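# Place spirit level into scissor lift guardrail tool tray

## Task

Take the spirit level off the cable runway and set it in the tool tray hanging on the scissor lift's guardrail so that all of it sits lower than the tray's rim. It fails if the level drops below the lift platform, or if the robot tips over or finishes leaning. It only counts if the level stays there by itself, with the robot not holding it.

## Robot and tools

Robot: a Rainbow Robotics RB-Y1. It has a two-wheel differential base with two rear casters, 0.66 m long and 0.58 m wide, with its front edge 0.10 m ahead of the drive axle. It cannot move sideways. On the base stands a folding leg and torso, with two arms, each with seven joints and a parallel gripper, and a pan/tilt head. A bent leg can reach past the front edge of the base. Something may occasionally nudge a loose object.

Frames: in the base frame the origin is on the floor between the drive wheels, x points forward, y to the left and z up. The chest, left_hand and right_hand positions are reported in this frame. A hand point is the spot between its finger pads. The fingers extend along the hand's -z and close along its x. At long reach the reported hand position may be wrong. Odometry is the base frame as it was at the scene's start. It only counts wheel rotation, so slipping shows up as travel. Heading is positive to the left, from -3.142 to 3.142.

execute_actions(actions, cameras): actions is a list holding one action or none. An empty list just returns the state and images. cameras is a list of head_camera, left_wrist_camera, right_wrist_camera or all. If it is omitted or null you get all cameras, and [] gives none. The images come from the end of the call, in the order given on the pictures line. An action can have:
- base: exactly one of translate_m or rotate_rad. translate_m is a relative straight drive in metres, -3 to 3, forward positive. rotate_rad is a relative turn in place in radians, -3.2 to 3.2, counter-clockwise (left) positive. Both count from the base's position in the latest state report.
- joints: absolute targets keyed by joint name, in radians, except the grippers, which are in metres of opening.
- speeds: caps for this action only. translate_m is 0.05 to 0.4 m/s and rotate_rad is 0.1 to 1.509 rad/s. The default is the top of each range. A base move that would need more than 8.667 s is refused.
- min_time_s: 0.1 to 8, the shortest duration for each arm and head motion.
All parts of an action begin together, and no action runs longer than 15 s. A joint you leave out may keep driving toward its earlier target. An unknown key or an out-of-range value rejects the entire call. Once a call reports a stop, any later motion, wait or finished_scene calls in the same reply are skipped.

Joint ranges and signs:
- torso_squat_rad: 0 to 1.2. Larger values lower the chest and keep it level.
- torso_shift_rad: -0.3 to 0.6. Positive moves the hips forward.
- torso_pitch_rad: -0.2 to 1.4. Positive leans forward.
- torso_yaw_rad: -1.5 to 1.5. Positive turns left.
- Combined torso limits: squat+shift<=1.52; squat-shift+pitch<=1.57; shift+0.5pitch-0.4squat<=0.7; shift+0.3pitch-0.5squat<=0.39. Breaking one leaves the torso short of its target with off_target.
- Shoulder_pitch, either side: ±2.356. Negative swings the arm forward and up.
- left_shoulder_roll_rad: 0 to 3.141. right_shoulder_roll_rad: -3.141 to 0. In both cases the arm rises outward.
- Shoulder_yaw: ±2.094. Elbow: -2.617 to 0.01, where negative bends the forearm forward. Forearm_roll: ±3.141. Wrist_pitch: -1.57 to 1.919, where negative tips the hand forward. Hand_roll: ±2.705.
- The yaw and roll joints turn left or counter-clockwise when positive, on both arms.
- Grippers: 0 to 0.1 m. To grip, command an opening at least 0.005 m less than the object's width. The resulting off_target is expected.
- head_pan_rad: ±0.523, positive left. head_tilt_rad: -0.35 to 1.57, positive down.
- Done tolerance is ±0.02 for joints and ±0.004 for grippers.
- Top speeds: arm joints 1 rad/s, with forearm_roll, wrist_pitch and hand_roll at 1.5. Head 1.5. Squat and pitch 0.3, shift 0.15, yaw 0.6. Grippers 0.1 m/s.

wait(seconds): 0 to 10 s with no new commands. It returns the state and images.

zoom_image(camera, region): gives a sharper crop of that camera's most recent full image. region is [x0, y0, x1, y1] in pixels with the origin at the top left, and it can be at most 504x504. head_camera images are 896x504 and wrist images are 644x364.

finished_scene(scene): closes the current scene by its number. It is final, so call it only once the level is resting in the tray on its own.

Reading results: base_status and joint_status tell how each motion ended.
- done: reached. For the base this only means the wheels turned the commanded amount.
- off_target: stopped short and may still be pushing.
- limit_stop_at_<name>: a built-in limit stopped it.
- contact_stop: hit something solid. Only the torso and the arms have this.
- time_out: took too long.
- stopped_with_arm: the torso halted because an arm had a contact_stop.
- limit_stop_at_own_body: the guard halted it just before an arm hit the robot's own body.
- not_followed: a collision check withheld that arm's targets. It comes with a 'joint command not followed' line and a 'cause:' hint. The robot may retry those targets on later actions.
A contact_stop, time_out or stopped_with_arm halts its whole group (the torso, the left arm, or the right arm), and the group then holds where it is. on_its_own lists what the call did not command; 'held at' is a target, not a measured position. There is also a Motor temperatures line per arm. MOTOR HOT appears from 65 °C. An OVER-TEMPERATURE FAULT at 80 °C brakes that arm, stops the robot, and marks the interrupted keys limit_stop_at_motor_heat; resend your targets afterwards.

Recovery: after a stop, back the arm off first, then the torso, each in its own action. If both hands hold one object and the torso reports contact_stop as soon as it starts with nothing in the way, set every arm joint (not the grippers) to its current joint_positions value, then send the torso command again.

Avoid the following:
- Dropping or knocking things onto the floor or out of the work area.
- Arm-on-arm hits or presses, including grippers. Hard pressing ends the run.
- Contact torque reaching the joint load limits: 63 N m for the shoulders, 32.4 for the elbow, 22.5 for the wrist joints. This causes a 10 s full stop.
- Loads over 3 kg per arm, or heavy loads held far forward, which can tip the robot.
- Driving into furniture. The base does not stop on contact and may keep pushing, and a torso hitting furniture can slide the robot backward without odometry noticing.
- Long holds, which heat the motors. The robot holds its last command while you think.

Each tool is called after "Call:" in YAML: its name, and indented under it one key for each argument.

## Session

Call:
execute_actions:
  actions: []

Scene clock: 0.00 s.
Motor temperatures (°C, as the motors report them): left_arm=[33 29 28 32 36 38 40] | right_arm=[35 33 30 30 39 43 35]
base_odometry: x=+0.000 y=+0.000 heading=+0.000 (m, m, rad; odometry frame)
base_status: not commanded
joint_positions: torso_squat_rad=+0.350 torso_shift_rad=+0.000 torso_pitch_rad=+0.000 torso_yaw_rad=-0.001 left_shoulder_pitch_rad=-0.009 left_shoulder_roll_rad=+0.028 left_shoulder_yaw_rad=-0.049 left_elbow_rad=-0.302 left_forearm_roll_rad=-0.003 left_wrist_pitch_rad=+0.020 left_hand_roll_rad=+0.051 left_gripper_m=+0.101 right_shoulder_pitch_rad=-0.048 right_shoulder_roll_rad=-0.020 right_shoulder_yaw_rad=+0.006 right_elbow_rad=-0.248 right_forearm_roll_rad=+0.005 right_wrist_pitch_rad=+0.034 right_hand_roll_rad=-0.041 right_gripper_m=+0.100 head_pan_rad=+0.000 head_tilt_rad=+0.399
joint_status: not commanded
chest: x=-0.2279 y=+0.0004 z=+1.2476 quat_wxyz=(+1.000, +0.000, +0.000, +0.000) (m; base frame)
left_hand: x=-0.0803 y=+0.2340 z=+0.5777 quat_wxyz=(+0.990, +0.007, -0.144, -0.004) (m; base frame)
right_hand: x=-0.0815 y=-0.2322 z=+0.5765 quat_wxyz=(+0.992, -0.007, -0.129, -0.006) (m; base frame)
pictures: head_camera, left_wrist_camera, right_wrist_camera
Images, in order (width x height): head_camera 896x504, left_wrist_camera 644x364, right_wrist_camera 644x364.

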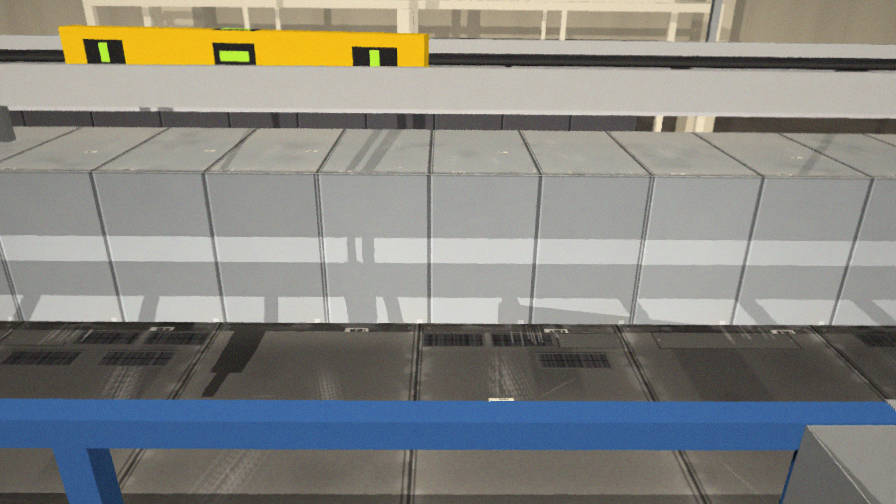

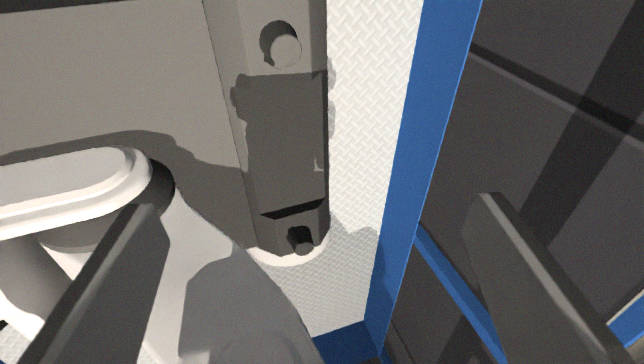

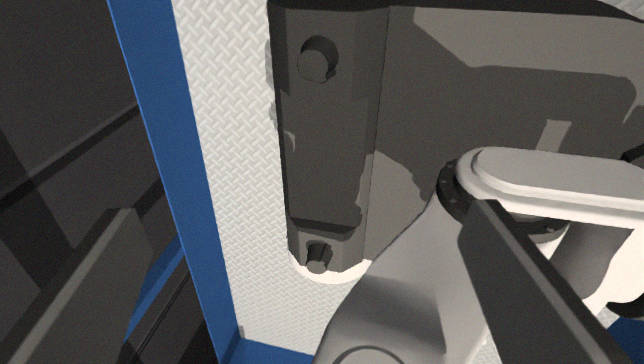

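Call:
execute_actions:
  actions:
    - {"joints":{"head_tilt_rad":0.95,"head_pan_rad":-0.45}}
  cameras: ["head_camera"]

Call:
execute_actions:
  actions:
    - {"joints":{"head_tilt_rad":0.95,"head_pan_rad":0.3}}
  cameras: ["head_camera"]

Call:
execute_actions:
  actions:
    - {"joints":{"head_tilt_rad":0.0,"head_pan_rad":0.2}}
  cameras: ["head_camera"]

Scene clock: 5.60 s.
Motor temperatures (°C, as the motors report them): left_arm=[33 29 28 32 36 38 40] | right_arm=[35 33 30 30 39 43 35]
base_odometry: x=+0.000 y=+0.000 heading=+0.000 (m, m, rad; odometry frame)
base_status: not commanded
joint_positions: torso_squat_rad=+0.350 torso_shift_rad=+0.000 torso_pitch_rad=+0.000 torso_yaw_rad=-0.001 left_shoulder_pitch_rad=-0.009 left_shoulder_roll_rad=+0.028 left_shoulder_yaw_rad=-0.049 left_elbow_rad=-0.302 left_forearm_roll_rad=-0.003 left_wrist_pitch_rad=+0.020 left_hand_roll_rad=+0.051 left_gripper_m=+0.101 right_shoulder_pitch_rad=-0.048 right_shoulder_roll_rad=-0.020 right_shoulder_yaw_rad=+0.006 right_elbow_rad=-0.248 right_forearm_roll_rad=+0.005 right_wrist_pitch_rad=+0.034 right_hand_roll_rad=-0.041 right_gripper_m=+0.100 head_pan_rad=-0.450 head_tilt_rad=+0.950
joint_status: all done
chest: x=-0.2279 y=+0.0004 z=+1.2476 quat_wxyz=(+1.000, +0.000, +0.000, +0.000) (m; base frame)
left_hand: x=-0.0803 y=+0.2340 z=+0.5777 quat_wxyz=(+0.990, +0.007, -0.144, -0.004) (m; base frame)
right_hand: x=-0.0815 y=-0.2322 z=+0.5765 quat_wxyz=(+0.992, -0.007, -0.129, -0.006) (m; base frame)
pictures: head_camera
Images, in order (width x height): head_camera 896x504.

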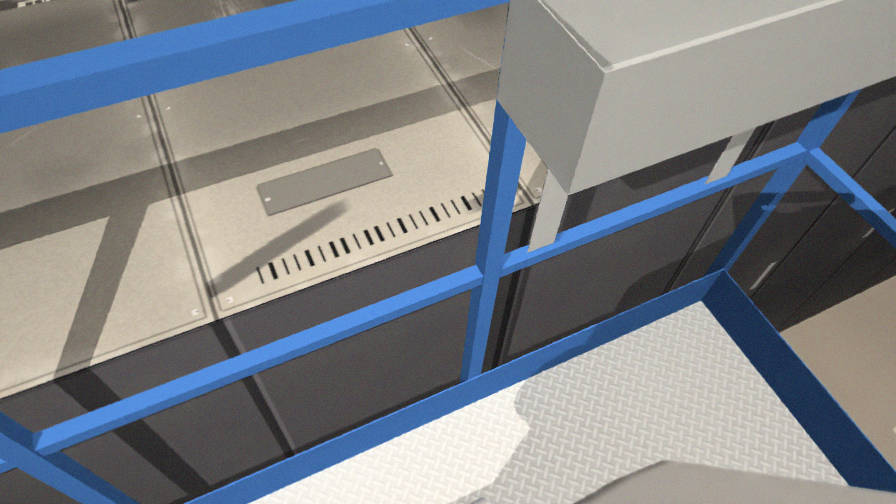

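Scene clock: 6.77 s.
Motor temperatures (°C, as the motors report them): left_arm=[33 29 28 32 36 38 40] | right_arm=[35 33 30 30 39 43 35]
base_odometry: x=+0.000 y=+0.000 heading=+0.000 (m, m, rad; odometry frame)
base_status: not commanded
joint_positions: torso_squat_rad=+0.350 torso_shift_rad=+0.000 torso_pitch_rad=+0.000 torso_yaw_rad=-0.001 left_shoulder_pitch_rad=-0.009 left_shoulder_roll_rad=+0.028 left_shoulder_yaw_rad=-0.049 left_elbow_rad=-0.302 left_forearm_roll_rad=-0.003 left_wrist_pitch_rad=+0.020 left_hand_roll_rad=+0.051 left_gripper_m=+0.101 right_shoulder_pitch_rad=-0.048 right_shoulder_roll_rad=-0.020 right_shoulder_yaw_rad=+0.006 right_elbow_rad=-0.248 right_forearm_roll_rad=+0.005 right_wrist_pitch_rad=+0.034 right_hand_roll_rad=-0.041 right_gripper_m=+0.100 head_pan_rad=+0.300 head_tilt_rad=+0.950
joint_status: all done
chest: x=-0.2279 y=+0.0004 z=+1.2476 quat_wxyz=(+1.000, +0.000, +0.000, +0.000) (m; base frame)
left_hand: x=-0.0803 y=+0.2340 z=+0.5777 quat_wxyz=(+0.990, +0.007, -0.144, -0.004) (m; base frame)
right_hand: x=-0.0815 y=-0.2322 z=+0.5765 quat_wxyz=(+0.992, -0.007, -0.129, -0.006) (m; base frame)
pictures: head_camera
Images, in order (width x height): head_camera 896x504.

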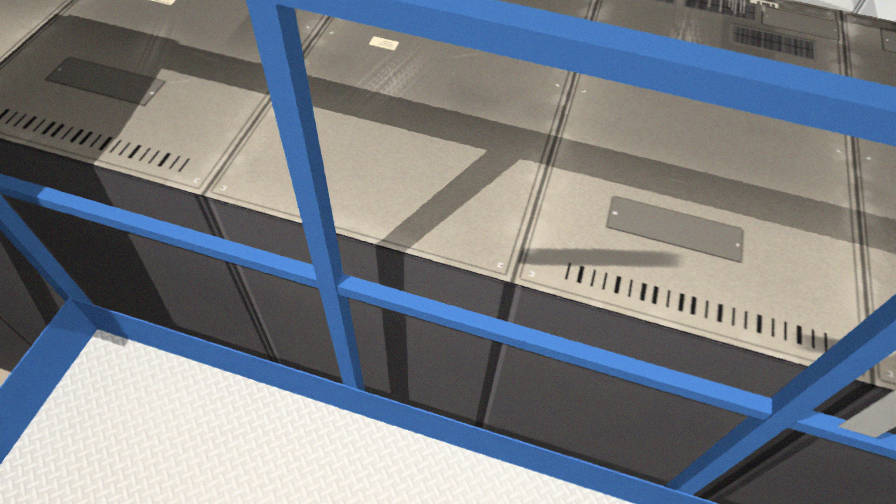

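Scene clock: 8.07 s.
Motor temperatures (°C, as the motors report them): left_arm=[33 29 28 32 36 38 40] | right_arm=[35 33 30 30 39 43 35]
base_odometry: x=+0.000 y=+0.000 heading=+0.000 (m, m, rad; odometry frame)
base_status: not commanded
joint_positions: torso_squat_rad=+0.350 torso_shift_rad=+0.000 torso_pitch_rad=+0.000 torso_yaw_rad=-0.001 left_shoulder_pitch_rad=-0.009 left_shoulder_roll_rad=+0.028 left_shoulder_yaw_rad=-0.049 left_elbow_rad=-0.302 left_forearm_roll_rad=-0.003 left_wrist_pitch_rad=+0.020 left_hand_roll_rad=+0.051 left_gripper_m=+0.101 right_shoulder_pitch_rad=-0.048 right_shoulder_roll_rad=-0.020 right_shoulder_yaw_rad=+0.006 right_elbow_rad=-0.248 right_forearm_roll_rad=+0.005 right_wrist_pitch_rad=+0.034 right_hand_roll_rad=-0.041 right_gripper_m=+0.100 head_pan_rad=+0.200 head_tilt_rad=+0.000
joint_status: all done
chest: x=-0.2279 y=+0.0004 z=+1.2476 quat_wxyz=(+1.000, +0.000, +0.000, +0.000) (m; base frame)
left_hand: x=-0.0803 y=+0.2340 z=+0.5777 quat_wxyz=(+0.990, +0.007, -0.144, -0.004) (m; base frame)
right_hand: x=-0.0815 y=-0.2322 z=+0.5765 quat_wxyz=(+0.992, -0.007, -0.129, -0.006) (m; base frame)
pictures: head_camera
Images, in order (width x height): head_camera 896x504.

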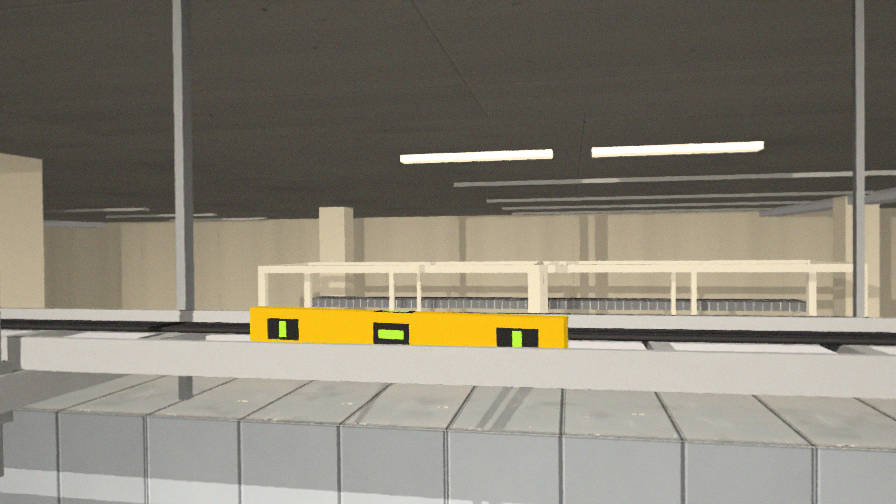

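Call:
execute_actions:
  actions:
    - {"joints":{"head_tilt_rad":0.4,"head_pan_rad":0.0,"torso_squat_rad":0.0}}
  cameras: ["head_camera"]

Call:
execute_actions:
  actions:
    - {"joints":{"head_tilt_rad":0.7,"head_pan_rad":-0.5}}
  cameras: ["head_camera"]

Scene clock: 15.60 s.
Motor temperatures (°C, as the motors report them): left_arm=[33 29 28 32 36 38 40] | right_arm=[35 33 30 30 39 43 35]
base_odometry: x=+0.000 y=+0.000 heading=+0.000 (m, m, rad; odometry frame)
base_status: not commanded
joint_positions: torso_squat_rad=+0.000 torso_shift_rad=+0.000 torso_pitch_rad=+0.000 torso_yaw_rad=-0.001 left_shoulder_pitch_rad=-0.009 left_shoulder_roll_rad=+0.028 left_shoulder_yaw_rad=-0.049 left_elbow_rad=-0.302 left_forearm_roll_rad=-0.003 left_wrist_pitch_rad=+0.020 left_hand_roll_rad=+0.051 left_gripper_m=+0.101 right_shoulder_pitch_rad=-0.048 right_shoulder_roll_rad=-0.020 right_shoulder_yaw_rad=+0.006 right_elbow_rad=-0.248 right_forearm_roll_rad=+0.005 right_wrist_pitch_rad=+0.034 right_hand_roll_rad=-0.041 right_gripper_m=+0.100 head_pan_rad=+0.000 head_tilt_rad=+0.400
joint_status: all done
chest: x=-0.2279 y=+0.0004 z=+1.2899 quat_wxyz=(+1.000, +0.000, +0.000, +0.000) (m; base frame)
left_hand: x=-0.0804 y=+0.2341 z=+0.6201 quat_wxyz=(+0.990, +0.007, -0.144, -0.004) (m; base frame)
right_hand: x=-0.0815 y=-0.2321 z=+0.6188 quat_wxyz=(+0.992, -0.007, -0.129, -0.006) (m; base frame)
pictures: head_camera
Images, in order (width x height): head_camera 896x504.

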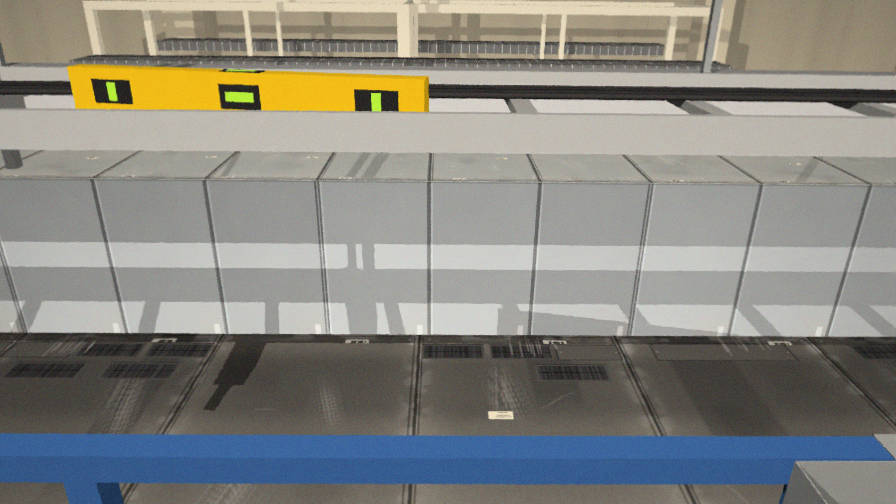

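Scene clock: 16.60 s.
Motor temperatures (°C, as the motors report them): left_arm=[33 29 28 32 36 38 40] | right_arm=[35 33 30 30 39 43 35]
base_odometry: x=+0.000 y=+0.000 heading=+0.000 (m, m, rad; odometry frame)
base_status: not commanded
joint_positions: torso_squat_rad=+0.000 torso_shift_rad=+0.000 torso_pitch_rad=+0.000 torso_yaw_rad=-0.001 left_shoulder_pitch_rad=-0.009 left_shoulder_roll_rad=+0.028 left_shoulder_yaw_rad=-0.049 left_elbow_rad=-0.302 left_forearm_roll_rad=-0.003 left_wrist_pitch_rad=+0.020 left_hand_roll_rad=+0.051 left_gripper_m=+0.101 right_shoulder_pitch_rad=-0.048 right_shoulder_roll_rad=-0.020 right_shoulder_yaw_rad=+0.006 right_elbow_rad=-0.248 right_forearm_roll_rad=+0.005 right_wrist_pitch_rad=+0.034 right_hand_roll_rad=-0.041 right_gripper_m=+0.100 head_pan_rad=-0.500 head_tilt_rad=+0.700
joint_status: all done
chest: x=-0.2279 y=+0.0004 z=+1.2899 quat_wxyz=(+1.000, +0.000, +0.000, +0.000) (m; base frame)
left_hand: x=-0.0804 y=+0.2341 z=+0.6201 quat_wxyz=(+0.990, +0.007, -0.144, -0.004) (m; base frame)
right_hand: x=-0.0815 y=-0.2321 z=+0.6188 quat_wxyz=(+0.992, -0.007, -0.129, -0.006) (m; base frame)
pictures: head_camera
Images, in order (width x height): head_camera 896x504.

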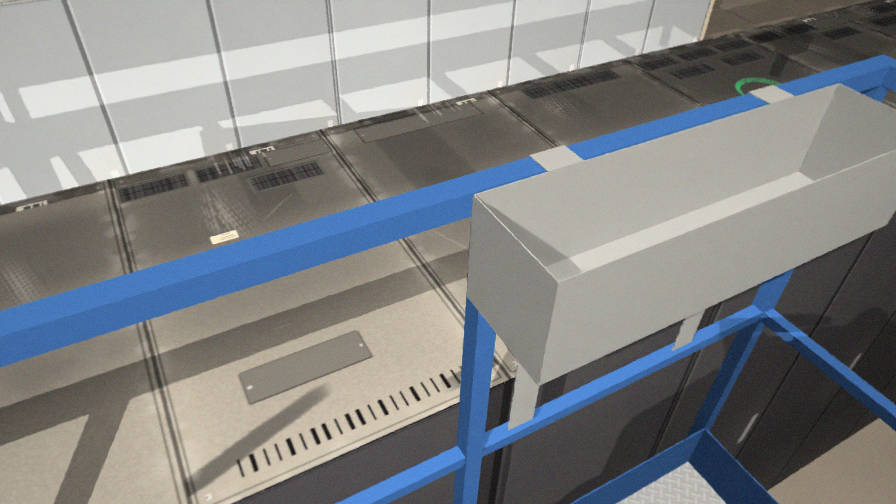

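Call:
execute_actions:
  actions:
    - {"joints":{"left_shoulder_pitch_rad":0.7,"left_elbow_rad":-0.6}}
  cameras: []

Call:
execute_actions:
  actions:
    - {"joints":{"left_elbow_rad":-2.4}}
  cameras: []

Call:
execute_actions:
  actions:
    - {"joints":{"left_shoulder_pitch_rad":-1.2,"left_elbow_rad":-2.2,"left_wrist_pitch_rad":0,"left_shoulder_roll_rad":0.1,"head_tilt_rad":0.3,"head_pan_rad":0.3}}

Scene clock: 43.87 s.
Motor temperatures (°C, as the motors report them): left_arm=[33 29 28 32 36 38 40] | right_arm=[35 33 30 30 39 43 35]
base_odometry: x=+0.000 y=+0.000 heading=+0.000 (m, m, rad; odometry frame)
base_status: not commanded
joint_positions: torso_squat_rad=+0.000 torso_shift_rad=+0.000 torso_pitch_rad=+0.000 torso_yaw_rad=-0.001 left_shoulder_pitch_rad=+0.700 left_shoulder_roll_rad=+0.028 left_shoulder_yaw_rad=-0.049 left_elbow_rad=-0.600 left_forearm_roll_rad=-0.003 left_wrist_pitch_rad=+0.020 left_hand_roll_rad=+0.051 left_gripper_m=+0.101 right_shoulder_pitch_rad=-0.048 right_shoulder_roll_rad=-0.020 right_shoulder_yaw_rad=+0.006 right_elbow_rad=-0.248 right_forearm_roll_rad=+0.005 right_wrist_pitch_rad=+0.034 right_hand_roll_rad=-0.041 right_gripper_m=+0.100 head_pan_rad=-0.500 head_tilt_rad=+0.700
joint_status: all done
chest: x=-0.2279 y=+0.0004 z=+1.2899 quat_wxyz=(+1.000, +0.000, +0.000, +0.000) (m; base frame)
left_hand: x=-0.4409 y=+0.2346 z=+0.6506 quat_wxyz=(+0.993, +0.032, +0.041, +0.108) (m; base frame)
right_hand: x=-0.0815 y=-0.2321 z=+0.6188 quat_wxyz=(+0.992, -0.007, -0.129, -0.006) (m; base frame)
pictures: none
No camera images: the call's "cameras" was empty. Leave "cameras" out to get every camera's image.

Scene clock: 46.30 s.
Motor temperatures (°C, as the motors report them): left_arm=[33 29 28 32 36 38 40] | right_arm=[35 33 30 30 39 43 35]
base_odometry: x=+0.000 y=+0.000 heading=+0.000 (m, m, rad; odometry frame)
base_status: not commanded
joint_positions: torso_squat_rad=+0.000 torso_shift_rad=+0.000 torso_pitch_rad=+0.000 torso_yaw_rad=-0.001 left_shoulder_pitch_rad=+0.700 left_shoulder_roll_rad=+0.028 left_shoulder_yaw_rad=-0.049 left_elbow_rad=-2.400 left_forearm_roll_rad=-0.003 left_wrist_pitch_rad=+0.020 left_hand_roll_rad=+0.051 left_gripper_m=+0.101 right_shoulder_pitch_rad=-0.048 right_shoulder_roll_rad=-0.020 right_shoulder_yaw_rad=+0.006 right_elbow_rad=-0.248 right_forearm_roll_rad=+0.005 right_wrist_pitch_rad=+0.034 right_hand_roll_rad=-0.041 right_gripper_m=+0.100 head_pan_rad=-0.500 head_tilt_rad=+0.700
joint_status: all done
chest: x=-0.2279 y=+0.0004 z=+1.2899 quat_wxyz=(+1.000, +0.000, +0.000, +0.000) (m; base frame)
left_hand: x=+0.1068 y=+0.2897 z=+1.1811 quat_wxyz=(+0.650, +0.067, -0.756, +0.044) (m; base frame)
right_hand: x=-0.0815 y=-0.2321 z=+0.6188 quat_wxyz=(+0.992, -0.007, -0.129, -0.006) (m; base frame)
pictures: none
No camera images: the call's "cameras" was empty. Leave "cameras" out to get every camera's image.

Scene clock: 48.83 s.
Motor temperatures (°C, as the motors report them): left_arm=[33 29 28 32 36 38 40] | right_arm=[35 33 30 30 39 43 35]
base_odometry: x=+0.000 y=+0.000 heading=+0.000 (m, m, rad; odometry frame)
base_status: not commanded
joint_positions: torso_squat_rad=+0.000 torso_shift_rad=+0.000 torso_pitch_rad=+0.000 torso_yaw_rad=-0.001 left_shoulder_pitch_rad=-1.200 left_shoulder_roll_rad=+0.100 left_shoulder_yaw_rad=-0.049 left_elbow_rad=-2.200 left_forearm_roll_rad=-0.003 left_wrist_pitch_rad=+0.000 left_hand_roll_rad=+0.051 left_gripper_m=+0.101 right_shoulder_pitch_rad=-0.048 right_shoulder_roll_rad=-0.020 right_shoulder_yaw_rad=+0.006 right_elbow_rad=-0.248 right_forearm_roll_rad=+0.005 right_wrist_pitch_rad=+0.034 right_hand_roll_rad=-0.041 right_gripper_m=+0.100 head_pan_rad=+0.300 head_tilt_rad=+0.300
joint_status: all done
chest: x=-0.2279 y=+0.0004 z=+1.2899 quat_wxyz=(+1.000, +0.000, +0.000, +0.000) (m; base frame)
left_hand: x=-0.0593 y=+0.0576 z=+1.7458 quat_wxyz=(-0.105, -0.165, -0.971, -0.135) (m; base frame)
right_hand: x=-0.0815 y=-0.2321 z=+0.6188 quat_wxyz=(+0.992, -0.007, -0.129, -0.006) (m; base frame)
pictures: head_camera, left_wrist_camera, right_wrist_camera
Images, in order (width x height): head_camera 896x504, left_wrist_camera 644x364, right_wrist_camera 644x364.

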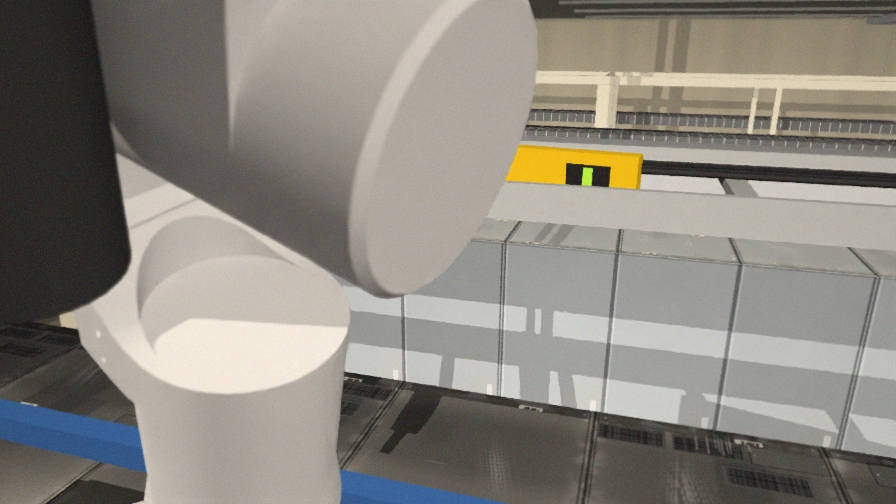

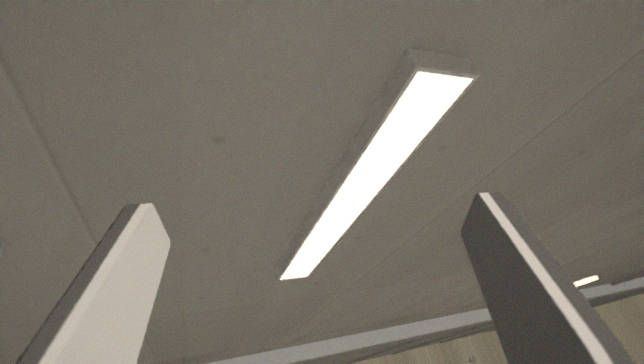

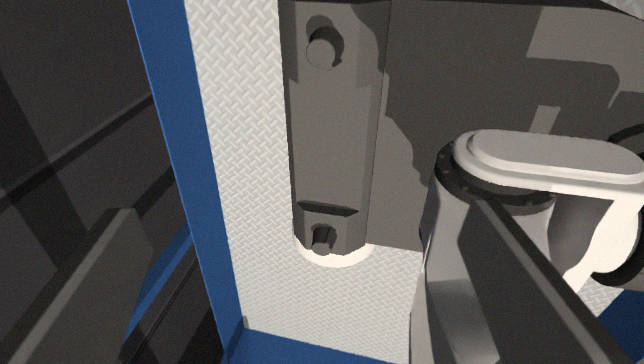

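Call:
execute_actions:
  actions:
    - {"joints":{"left_shoulder_pitch_rad":-2.2,"left_elbow_rad":-1.2,"left_shoulder_roll_rad":0.5,"right_shoulder_pitch_rad":0.4,"right_elbow_rad":0,"head_pan_rad":0.1}}
  cameras: []

Call:
execute_actions:
  actions:
    - {"base":{"translate_m":0.1},"joints":{"torso_shift_rad":0.2,"head_tilt_rad":0.7},"speeds":{"translate_m":0.1}}

Scene clock: 77.87 s.
Motor temperatures (°C, as the motors report them): left_arm=[33 29 28 32 36 38 40] | right_arm=[35 33 30 31 39 43 35]
base_odometry: x=+0.000 y=+0.000 heading=+0.000 (m, m, rad; odometry frame)
base_status: not commanded
joint_positions: torso_squat_rad=+0.000 torso_shift_rad=+0.000 torso_pitch_rad=+0.000 torso_yaw_rad=-0.001 left_shoulder_pitch_rad=-2.200 left_shoulder_roll_rad=+0.500 left_shoulder_yaw_rad=-0.048 left_elbow_rad=-1.200 left_forearm_roll_rad=-0.003 left_wrist_pitch_rad=+0.000 left_hand_roll_rad=+0.051 left_gripper_m=+0.101 right_shoulder_pitch_rad=+0.400 right_shoulder_roll_rad=-0.020 right_shoulder_yaw_rad=+0.006 right_elbow_rad=+0.000 right_forearm_roll_rad=+0.005 right_wrist_pitch_rad=+0.034 right_hand_roll_rad=-0.041 right_gripper_m=+0.100 head_pan_rad=+0.100 head_tilt_rad=+0.300
joint_status: all done
chest: x=-0.2279 y=+0.0004 z=+1.2899 quat_wxyz=(+1.000, +0.000, +0.000, +0.000) (m; base frame)
left_hand: x=-0.1186 y=+0.0400 z=+2.0111 quat_wxyz=(-0.134, +0.031, -0.977, -0.160) (m; base frame)
right_hand: x=-0.5168 y=-0.2142 z=+0.6643 quat_wxyz=(+0.975, -0.012, +0.204, -0.081) (m; base frame)
pictures: none
No camera images: the call's "cameras" was empty. Leave "cameras" out to get every camera's image.

Scene clock: 80.00 s.
Motor temperatures (°C, as the motors report them): left_arm=[33 29 28 32 36 38 40] | right_arm=[35 33 30 31 39 43 35]
base_odometry: x=+0.100 y=+0.000 heading=-0.001 (m, m, rad; odometry frame)
base_status: done
joint_positions: torso_squat_rad=+0.000 torso_shift_rad=+0.200 torso_pitch_rad=+0.001 torso_yaw_rad=-0.001 left_shoulder_pitch_rad=-2.200 left_shoulder_roll_rad=+0.500 left_shoulder_yaw_rad=-0.048 left_elbow_rad=-1.200 left_forearm_roll_rad=-0.003 left_wrist_pitch_rad=+0.000 left_hand_roll_rad=+0.051 left_gripper_m=+0.101 right_shoulder_pitch_rad=+0.400 right_shoulder_roll_rad=-0.020 right_shoulder_yaw_rad=+0.006 right_elbow_rad=+0.000 right_forearm_roll_rad=+0.005 right_wrist_pitch_rad=+0.034 right_hand_roll_rad=-0.041 right_gripper_m=+0.100 head_pan_rad=+0.100 head_tilt_rad=+0.700
joint_status: all done
chest: x=-0.0887 y=+0.0004 z=+1.2760 quat_wxyz=(+1.000, +0.000, +0.000, +0.000) (m; base frame)
left_hand: x=+0.0209 y=+0.0400 z=+1.9971 quat_wxyz=(-0.134, +0.031, -0.977, -0.160) (m; base frame)
right_hand: x=-0.3777 y=-0.2142 z=+0.6504 quat_wxyz=(+0.975, -0.012, +0.204, -0.081) (m; base frame)
pictures: head_camera, left_wrist_camera, right_wrist_camera
Images, in order (width x height): head_camera 896x504, left_wrist_camera 644x364, right_wrist_camera 644x364.

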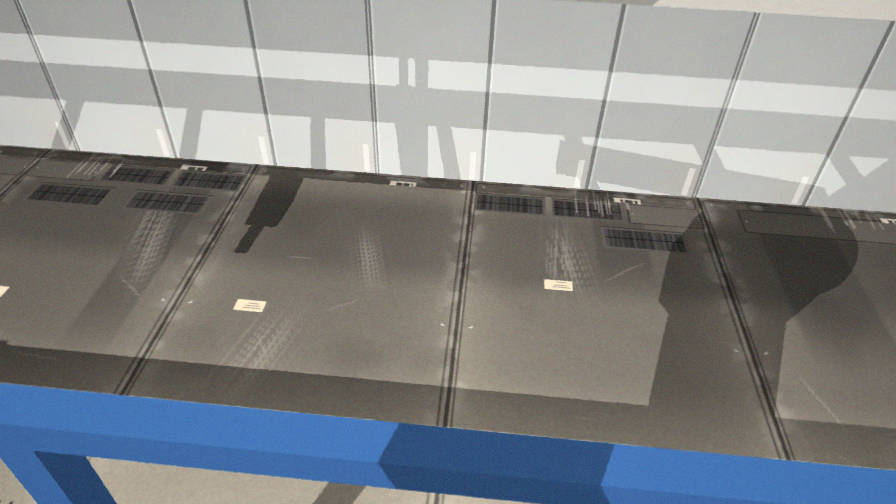

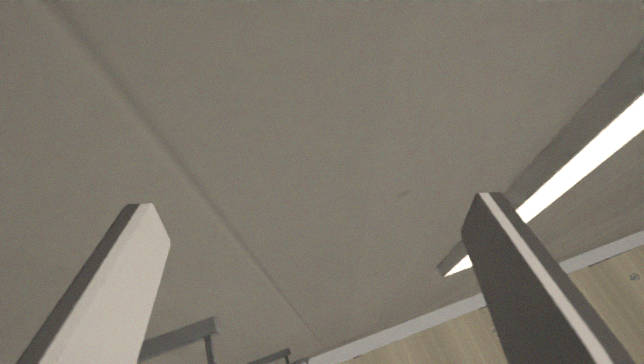

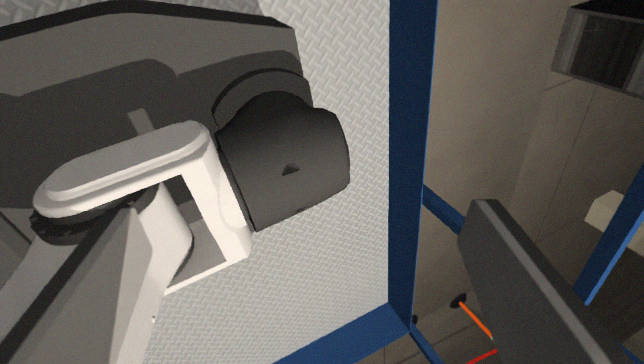

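Call:
execute_actions:
  actions:
    - {"joints":{"left_shoulder_roll_rad":1.7,"left_elbow_rad":-0.6}}
  cameras: []

Call:
execute_actions:
  actions:
    - {"joints":{"left_shoulder_roll_rad":2.9,"left_shoulder_pitch_rad":-0.2,"left_shoulder_yaw_rad":0,"left_hand_roll_rad":0}}
  cameras: []

Call:
execute_actions:
  actions:
    - {"joints":{"left_forearm_roll_rad":3.13,"left_wrist_pitch_rad":1.85,"left_shoulder_pitch_rad":-0.5,"left_elbow_rad":-1.1,"head_tilt_rad":0.2,"head_pan_rad":0.3}}

Scene clock: 106.13 s.
Motor temperatures (°C, as the motors report them): left_arm=[33 29 28 32 36 38 40] | right_arm=[35 33 30 31 39 43 35]
base_odometry: x=+0.100 y=+0.000 heading=-0.001 (m, m, rad; odometry frame)
base_status: not commanded
joint_positions: torso_squat_rad=+0.000 torso_shift_rad=+0.200 torso_pitch_rad=+0.000 torso_yaw_rad=-0.001 left_shoulder_pitch_rad=-2.200 left_shoulder_roll_rad=+1.700 left_shoulder_yaw_rad=-0.049 left_elbow_rad=-0.600 left_forearm_roll_rad=-0.003 left_wrist_pitch_rad=+0.000 left_hand_roll_rad=+0.051 left_gripper_m=+0.101 right_shoulder_pitch_rad=+0.400 right_shoulder_roll_rad=-0.020 right_shoulder_yaw_rad=+0.006 right_elbow_rad=+0.000 right_forearm_roll_rad=+0.005 right_wrist_pitch_rad=+0.034 right_hand_roll_rad=-0.041 right_gripper_m=+0.100 head_pan_rad=+0.100 head_tilt_rad=+0.700
joint_status: all done
chest: x=-0.0889 y=+0.0004 z=+1.2760 quat_wxyz=(+1.000, +0.000, +0.000, +0.000) (m; base frame)
left_hand: x=-0.1197 y=+0.7446 z=+1.8908 quat_wxyz=(+0.060, +0.448, -0.841, +0.297) (m; base frame)
right_hand: x=-0.3776 y=-0.2143 z=+0.6503 quat_wxyz=(+0.975, -0.012, +0.204, -0.081) (m; base frame)
pictures: none
No camera images: the call's "cameras" was empty. Leave "cameras" out to get every camera's image.

Scene clock: 109.43 s.
Motor temperatures (°C, as the motors report them): left_arm=[33 29 28 32 36 38 40] | right_arm=[35 33 30 31 39 43 35]
base_odometry: x=+0.100 y=+0.000 heading=-0.001 (m, m, rad; odometry frame)
base_status: not commanded
joint_positions: torso_squat_rad=+0.000 torso_shift_rad=+0.200 torso_pitch_rad=+0.000 torso_yaw_rad=-0.001 left_shoulder_pitch_rad=-0.200 left_shoulder_roll_rad=+2.900 left_shoulder_yaw_rad=+0.000 left_elbow_rad=-0.600 left_forearm_roll_rad=-0.003 left_wrist_pitch_rad=+0.000 left_hand_roll_rad=+0.000 left_gripper_m=+0.101 right_shoulder_pitch_rad=+0.400 right_shoulder_roll_rad=-0.020 right_shoulder_yaw_rad=+0.006 right_elbow_rad=+0.000 right_forearm_roll_rad=+0.005 right_wrist_pitch_rad=+0.034 right_hand_roll_rad=-0.041 right_gripper_m=+0.100 head_pan_rad=+0.100 head_tilt_rad=+0.700
joint_status: all done
chest: x=-0.0888 y=+0.0004 z=+1.2760 quat_wxyz=(+1.000, +0.000, +0.000, +0.000) (m; base frame)
left_hand: x=+0.0717 y=+0.3714 z=+2.0724 quat_wxyz=(+0.101, +0.970, -0.077, -0.207) (m; base frame)
right_hand: x=-0.3776 y=-0.2143 z=+0.6503 quat_wxyz=(+0.975, -0.012, +0.204, -0.081) (m; base frame)
pictures: none
No camera images: the call's "cameras" was empty. Leave "cameras" out to get every camera's image.

Scene clock: 112.13 s.
Motor temperatures (°C, as the motors report them): left_arm=[33 29 28 32 36 38 40] | right_arm=[35 33 30 31 39 43 35]
base_odometry: x=+0.100 y=+0.000 heading=-0.001 (m, m, rad; odometry frame)
base_status: not commanded
joint_positions: torso_squat_rad=+0.000 torso_shift_rad=+0.200 torso_pitch_rad=+0.000 torso_yaw_rad=-0.001 left_shoulder_pitch_rad=-0.500 left_shoulder_roll_rad=+2.900 left_shoulder_yaw_rad=+0.000 left_elbow_rad=-1.100 left_forearm_roll_rad=+3.130 left_wrist_pitch_rad=+1.850 left_hand_roll_rad=+0.000 left_gripper_m=+0.101 right_shoulder_pitch_rad=+0.400 right_shoulder_roll_rad=-0.020 right_shoulder_yaw_rad=+0.006 right_elbow_rad=+0.000 right_forearm_roll_rad=+0.005 right_wrist_pitch_rad=+0.034 right_hand_roll_rad=-0.041 right_gripper_m=+0.100 head_pan_rad=+0.300 head_tilt_rad=+0.200
joint_status: all done
chest: x=-0.0888 y=+0.0004 z=+1.2760 quat_wxyz=(+1.000, +0.000, +0.000, +0.000) (m; base frame)
left_hand: x=+0.0889 y=+0.2283 z=+1.6550 quat_wxyz=(+0.937, -0.122, -0.312, -0.097) (m; base frame)
right_hand: x=-0.3776 y=-0.2143 z=+0.6503 quat_wxyz=(+0.975, -0.012, +0.204, -0.081) (m; base frame)
pictures: head_camera, left_wrist_camera, right_wrist_camera
Images, in order (width x height): head_camera 896x504, left_wrist_camera 644x364, right_wrist_camera 644x364.

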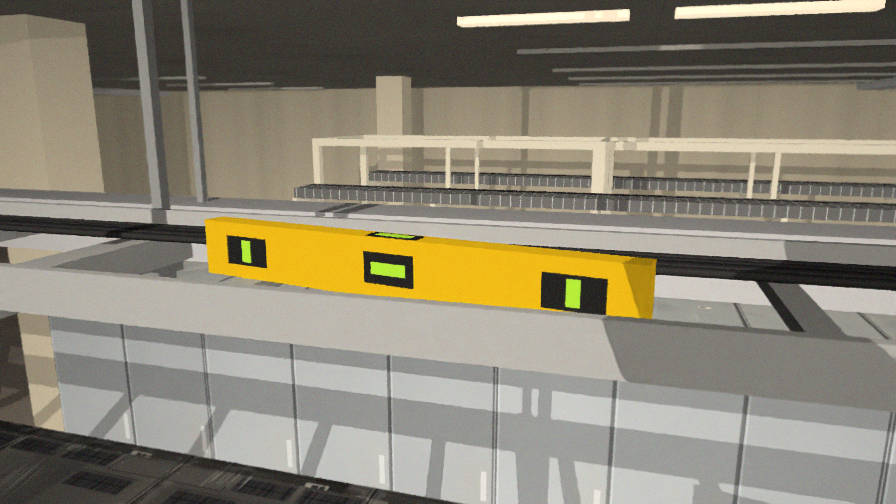

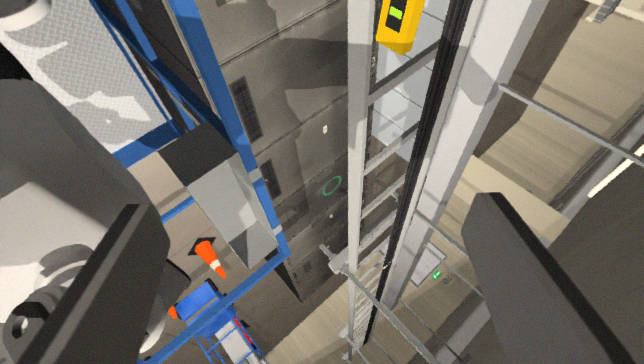

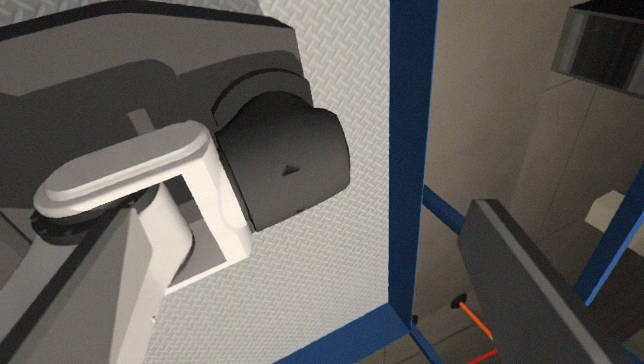

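Call:
execute_actions:
  actions:
    - {"base":{"translate_m":0.05},"joints":{"torso_shift_rad":0.28,"torso_pitch_rad":0.25,"left_elbow_rad":-0.95,"left_wrist_pitch_rad":1.9,"head_tilt_rad":0.1},"speeds":{"translate_m":0.08}}

Scene clock: 120.57 s.
Motor temperatures (°C, as the motors report them): left_arm=[33 29 28 32 36 38 40] | right_arm=[35 33 30 31 39 43 35]
base_odometry: x=+0.150 y=+0.000 heading=-0.002 (m, m, rad; odometry frame)
base_status: done
joint_positions: torso_squat_rad=+0.000 torso_shift_rad=+0.280 torso_pitch_rad=+0.250 torso_yaw_rad=-0.001 left_shoulder_pitch_rad=-0.500 left_shoulder_roll_rad=+2.900 left_shoulder_yaw_rad=+0.000 left_elbow_rad=-0.950 left_forearm_roll_rad=+3.130 left_wrist_pitch_rad=+1.900 left_hand_roll_rad=+0.000 left_gripper_m=+0.101 right_shoulder_pitch_rad=+0.400 right_shoulder_roll_rad=-0.020 right_shoulder_yaw_rad=+0.006 right_elbow_rad=+0.000 right_forearm_roll_rad=+0.005 right_wrist_pitch_rad=+0.034 right_hand_roll_rad=-0.041 right_gripper_m=+0.100 head_pan_rad=+0.300 head_tilt_rad=+0.100
joint_status: all done
chest: x=+0.0420 y=+0.0004 z=+1.2530 quat_wxyz=(+0.992, +0.000, +0.125, +0.000) (m; base frame)
left_hand: x=+0.3003 y=+0.2383 z=+1.6101 quat_wxyz=(+0.958, -0.138, -0.241, -0.074) (m; base frame)
right_hand: x=-0.3924 y=-0.2142 z=+0.7182 quat_wxyz=(+0.942, -0.022, +0.324, -0.079) (m; base frame)
pictures: head_camera, left_wrist_camera, right_wrist_camera
Images, in order (width x height): head_camera 896x504, left_wrist_camera 644x364, right_wrist_camera 644x364.

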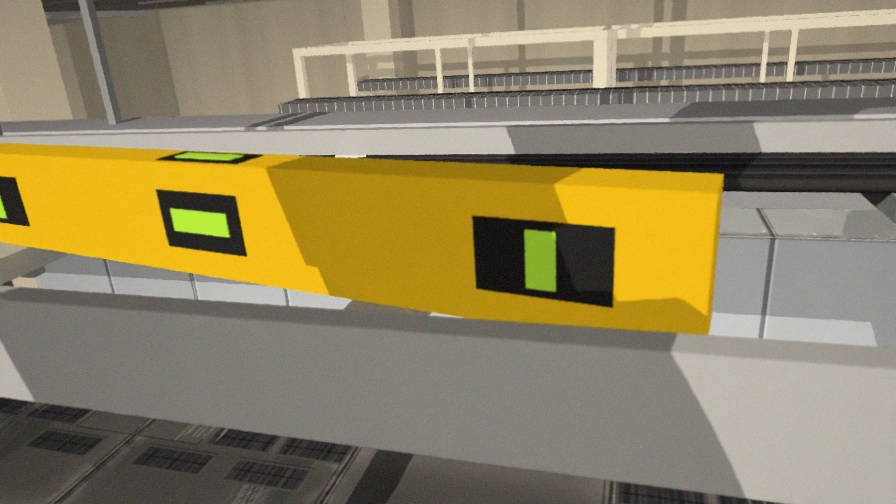

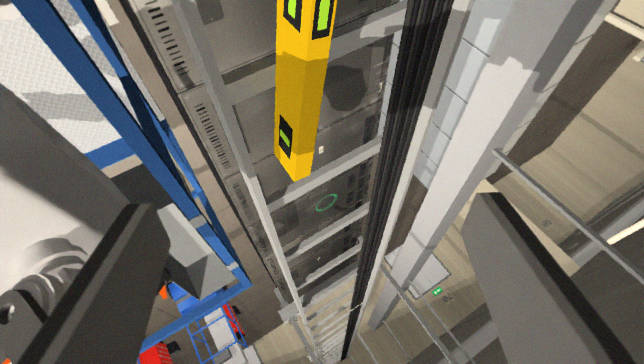

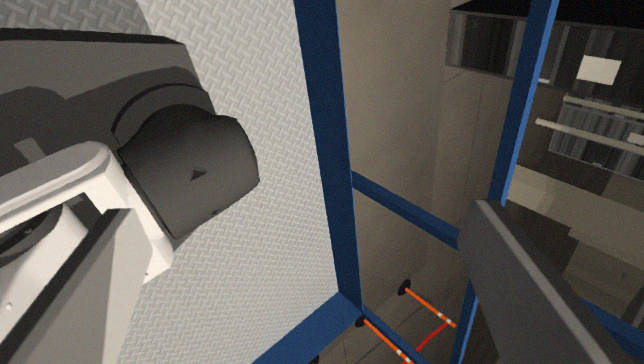

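Call:
execute_actions:
  actions:
    - {"joints":{"left_shoulder_pitch_rad":-0.33,"left_elbow_rad":-0.98,"head_tilt_rad":0.0,"head_pan_rad":0.45},"min_time_s":1.5}

Scene clock: 133.63 s.
Motor temperatures (°C, as the motors report them): left_arm=[33 29 28 32 36 38 40] | right_arm=[35 33 30 31 39 43 35]
base_odometry: x=+0.150 y=+0.000 heading=-0.002 (m, m, rad; odometry frame)
base_status: not commanded
joint_positions: torso_squat_rad=+0.000 torso_shift_rad=+0.280 torso_pitch_rad=+0.250 torso_yaw_rad=-0.001 left_shoulder_pitch_rad=-0.330 left_shoulder_roll_rad=+2.900 left_shoulder_yaw_rad=+0.000 left_elbow_rad=-0.980 left_forearm_roll_rad=+3.130 left_wrist_pitch_rad=+1.900 left_hand_roll_rad=+0.000 left_gripper_m=+0.101 right_shoulder_pitch_rad=+0.400 right_shoulder_roll_rad=-0.020 right_shoulder_yaw_rad=+0.006 right_elbow_rad=+0.000 right_forearm_roll_rad=+0.005 right_wrist_pitch_rad=+0.034 right_hand_roll_rad=-0.041 right_gripper_m=+0.100 head_pan_rad=+0.450 head_tilt_rad=+0.000
joint_status: all done
chest: x=+0.0420 y=+0.0004 z=+1.2530 quat_wxyz=(+0.992, +0.000, +0.125, +0.000) (m; base frame)
left_hand: x=+0.3391 y=+0.2473 z=+1.5617 quat_wxyz=(+0.979, -0.129, -0.152, -0.040) (m; base frame)
right_hand: x=-0.3924 y=-0.2142 z=+0.7182 quat_wxyz=(+0.942, -0.022, +0.324, -0.079) (m; base frame)
pictures: head_camera, left_wrist_camera, right_wrist_camera
Images, in order (width x height): head_camera 896x504, left_wrist_camera 644x364, right_wrist_camera 644x364.

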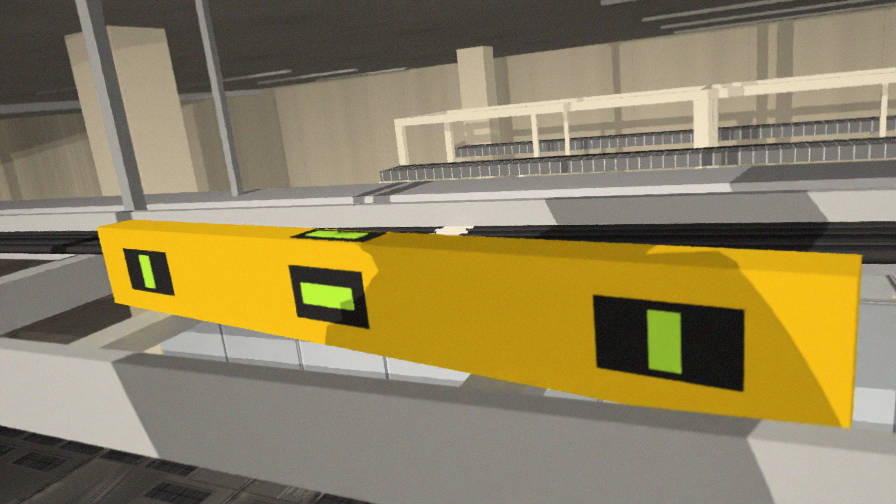

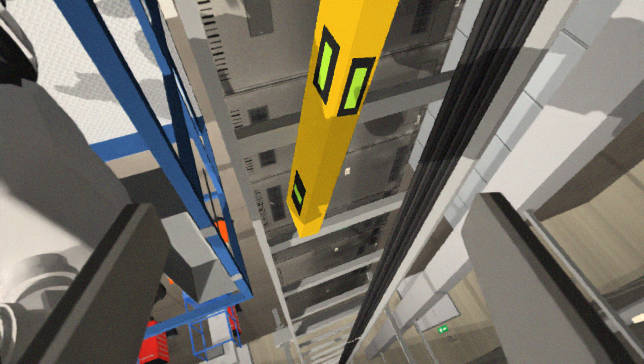

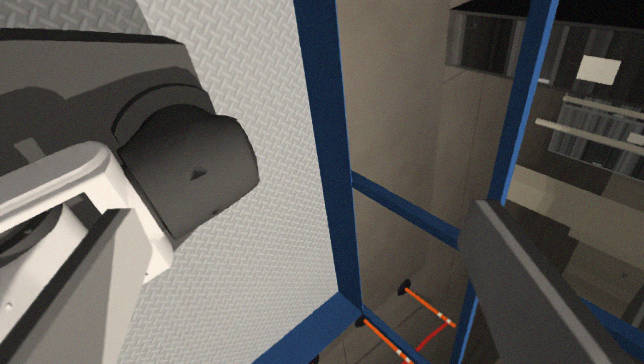

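Call:
execute_actions:
  actions:
    - {"joints":{"left_shoulder_pitch_rad":-0.26,"left_elbow_rad":-1.06,"head_tilt_rad":-0.1},"min_time_s":1.5}

Scene clock: 145.40 s.
Motor temperatures (°C, as the motors report them): left_arm=[33 29 28 32 36 38 40] | right_arm=[35 33 30 31 39 43 35]
base_odometry: x=+0.150 y=+0.000 heading=-0.002 (m, m, rad; odometry frame)
base_status: not commanded
joint_positions: torso_squat_rad=+0.000 torso_shift_rad=+0.280 torso_pitch_rad=+0.250 torso_yaw_rad=-0.001 left_shoulder_pitch_rad=-0.260 left_shoulder_roll_rad=+2.900 left_shoulder_yaw_rad=+0.000 left_elbow_rad=-1.060 left_forearm_roll_rad=+3.130 left_wrist_pitch_rad=+1.900 left_hand_roll_rad=+0.000 left_gripper_m=+0.101 right_shoulder_pitch_rad=+0.400 right_shoulder_roll_rad=-0.020 right_shoulder_yaw_rad=+0.006 right_elbow_rad=+0.000 right_forearm_roll_rad=+0.005 right_wrist_pitch_rad=+0.034 right_hand_roll_rad=-0.041 right_gripper_m=+0.100 head_pan_rad=+0.450 head_tilt_rad=-0.100
joint_status: all done
chest: x=+0.0420 y=+0.0004 z=+1.2530 quat_wxyz=(+0.992, +0.000, +0.125, +0.000) (m; base frame)
left_hand: x=+0.3473 y=+0.2480 z=+1.5237 quat_wxyz=(+0.988, -0.124, -0.082, -0.030) (m; base frame)
right_hand: x=-0.3924 y=-0.2142 z=+0.7182 quat_wxyz=(+0.942, -0.022, +0.324, -0.079) (m; base frame)
pictures: head_camera, left_wrist_camera, right_wrist_camera
Images, in order (width x height): head_camera 896x504, left_wrist_camera 644x364, right_wrist_camera 644x364.

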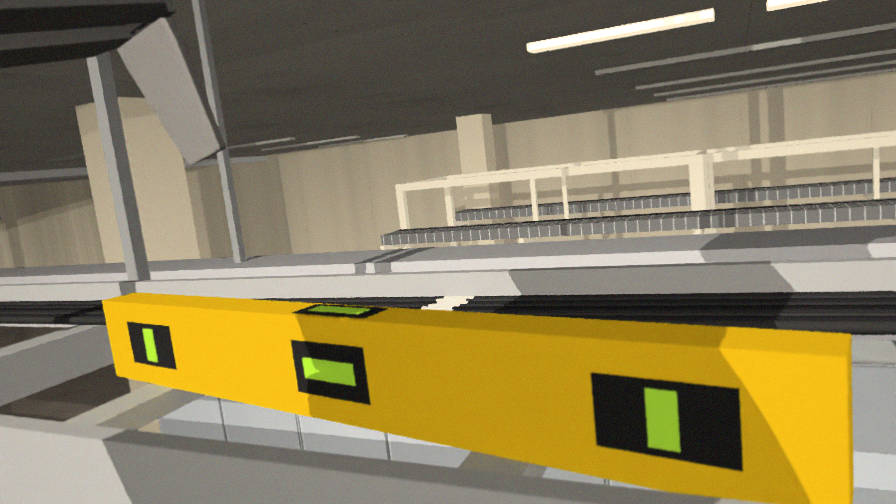

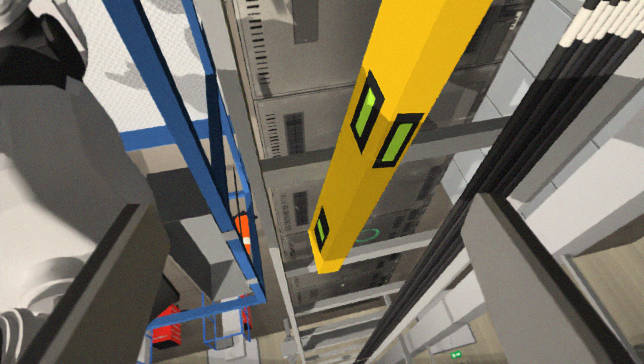

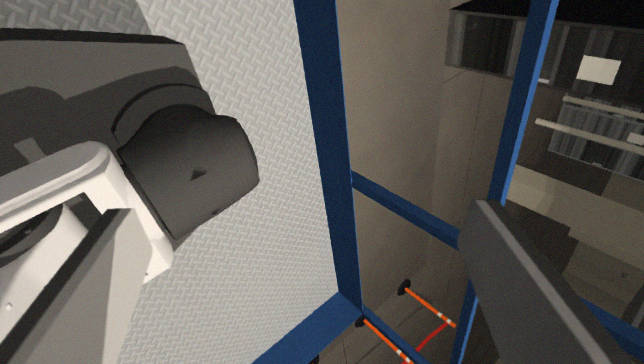

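Call:
execute_actions:
  actions:
    - {"joints":{"left_hand_roll_rad":-0.28,"left_shoulder_pitch_rad":-0.22,"left_elbow_rad":-1.06},"min_time_s":1}
  cameras: ["head_camera","left_wrist_camera"]

Scene clock: 161.40 s.
Motor temperatures (°C, as the motors report them): left_arm=[33 29 28 32 36 38 40] | right_arm=[35 33 30 31 39 43 35]
base_odometry: x=+0.150 y=+0.000 heading=-0.002 (m, m, rad; odometry frame)
base_status: not commanded
joint_positions: torso_squat_rad=+0.000 torso_shift_rad=+0.280 torso_pitch_rad=+0.250 torso_yaw_rad=-0.001 left_shoulder_pitch_rad=-0.220 left_shoulder_roll_rad=+2.900 left_shoulder_yaw_rad=+0.000 left_elbow_rad=-1.060 left_forearm_roll_rad=+3.130 left_wrist_pitch_rad=+1.900 left_hand_roll_rad=-0.280 left_gripper_m=+0.101 right_shoulder_pitch_rad=+0.400 right_shoulder_roll_rad=-0.020 right_shoulder_yaw_rad=+0.006 right_elbow_rad=+0.000 right_forearm_roll_rad=+0.005 right_wrist_pitch_rad=+0.034 right_hand_roll_rad=-0.041 right_gripper_m=+0.100 head_pan_rad=+0.450 head_tilt_rad=-0.100
joint_status: all done
chest: x=+0.0420 y=+0.0004 z=+1.2530 quat_wxyz=(+0.992, +0.000, +0.125, +0.000) (m; base frame)
left_hand: x=+0.3540 y=+0.2512 z=+1.5129 quat_wxyz=(+0.978, -0.112, -0.081, -0.159) (m; base frame)
right_hand: x=-0.3924 y=-0.2142 z=+0.7182 quat_wxyz=(+0.942, -0.022, +0.324, -0.079) (m; base frame)
pictures: head_camera, left_wrist_camera
Images, in order (width x height): head_camera 896x504, left_wrist_camera 644x364.

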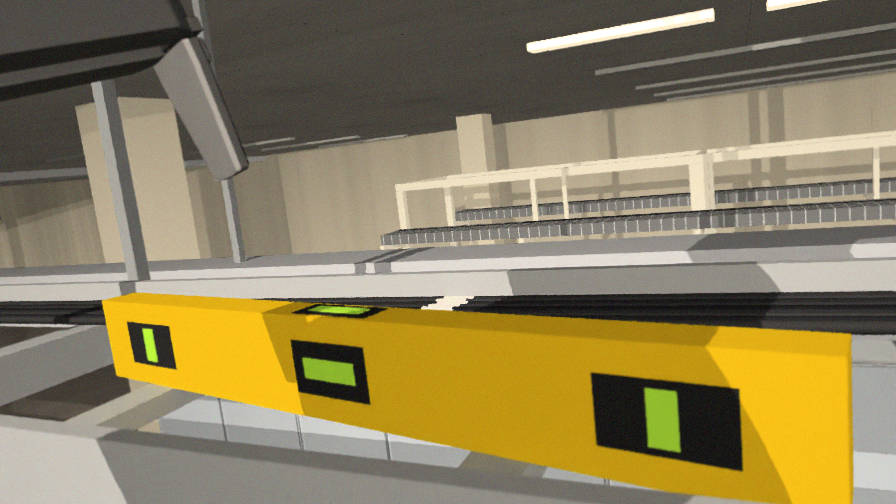

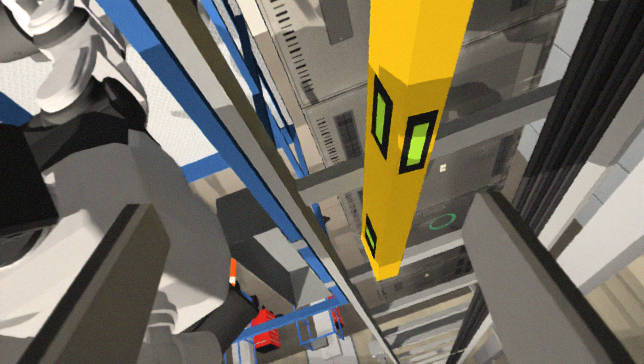

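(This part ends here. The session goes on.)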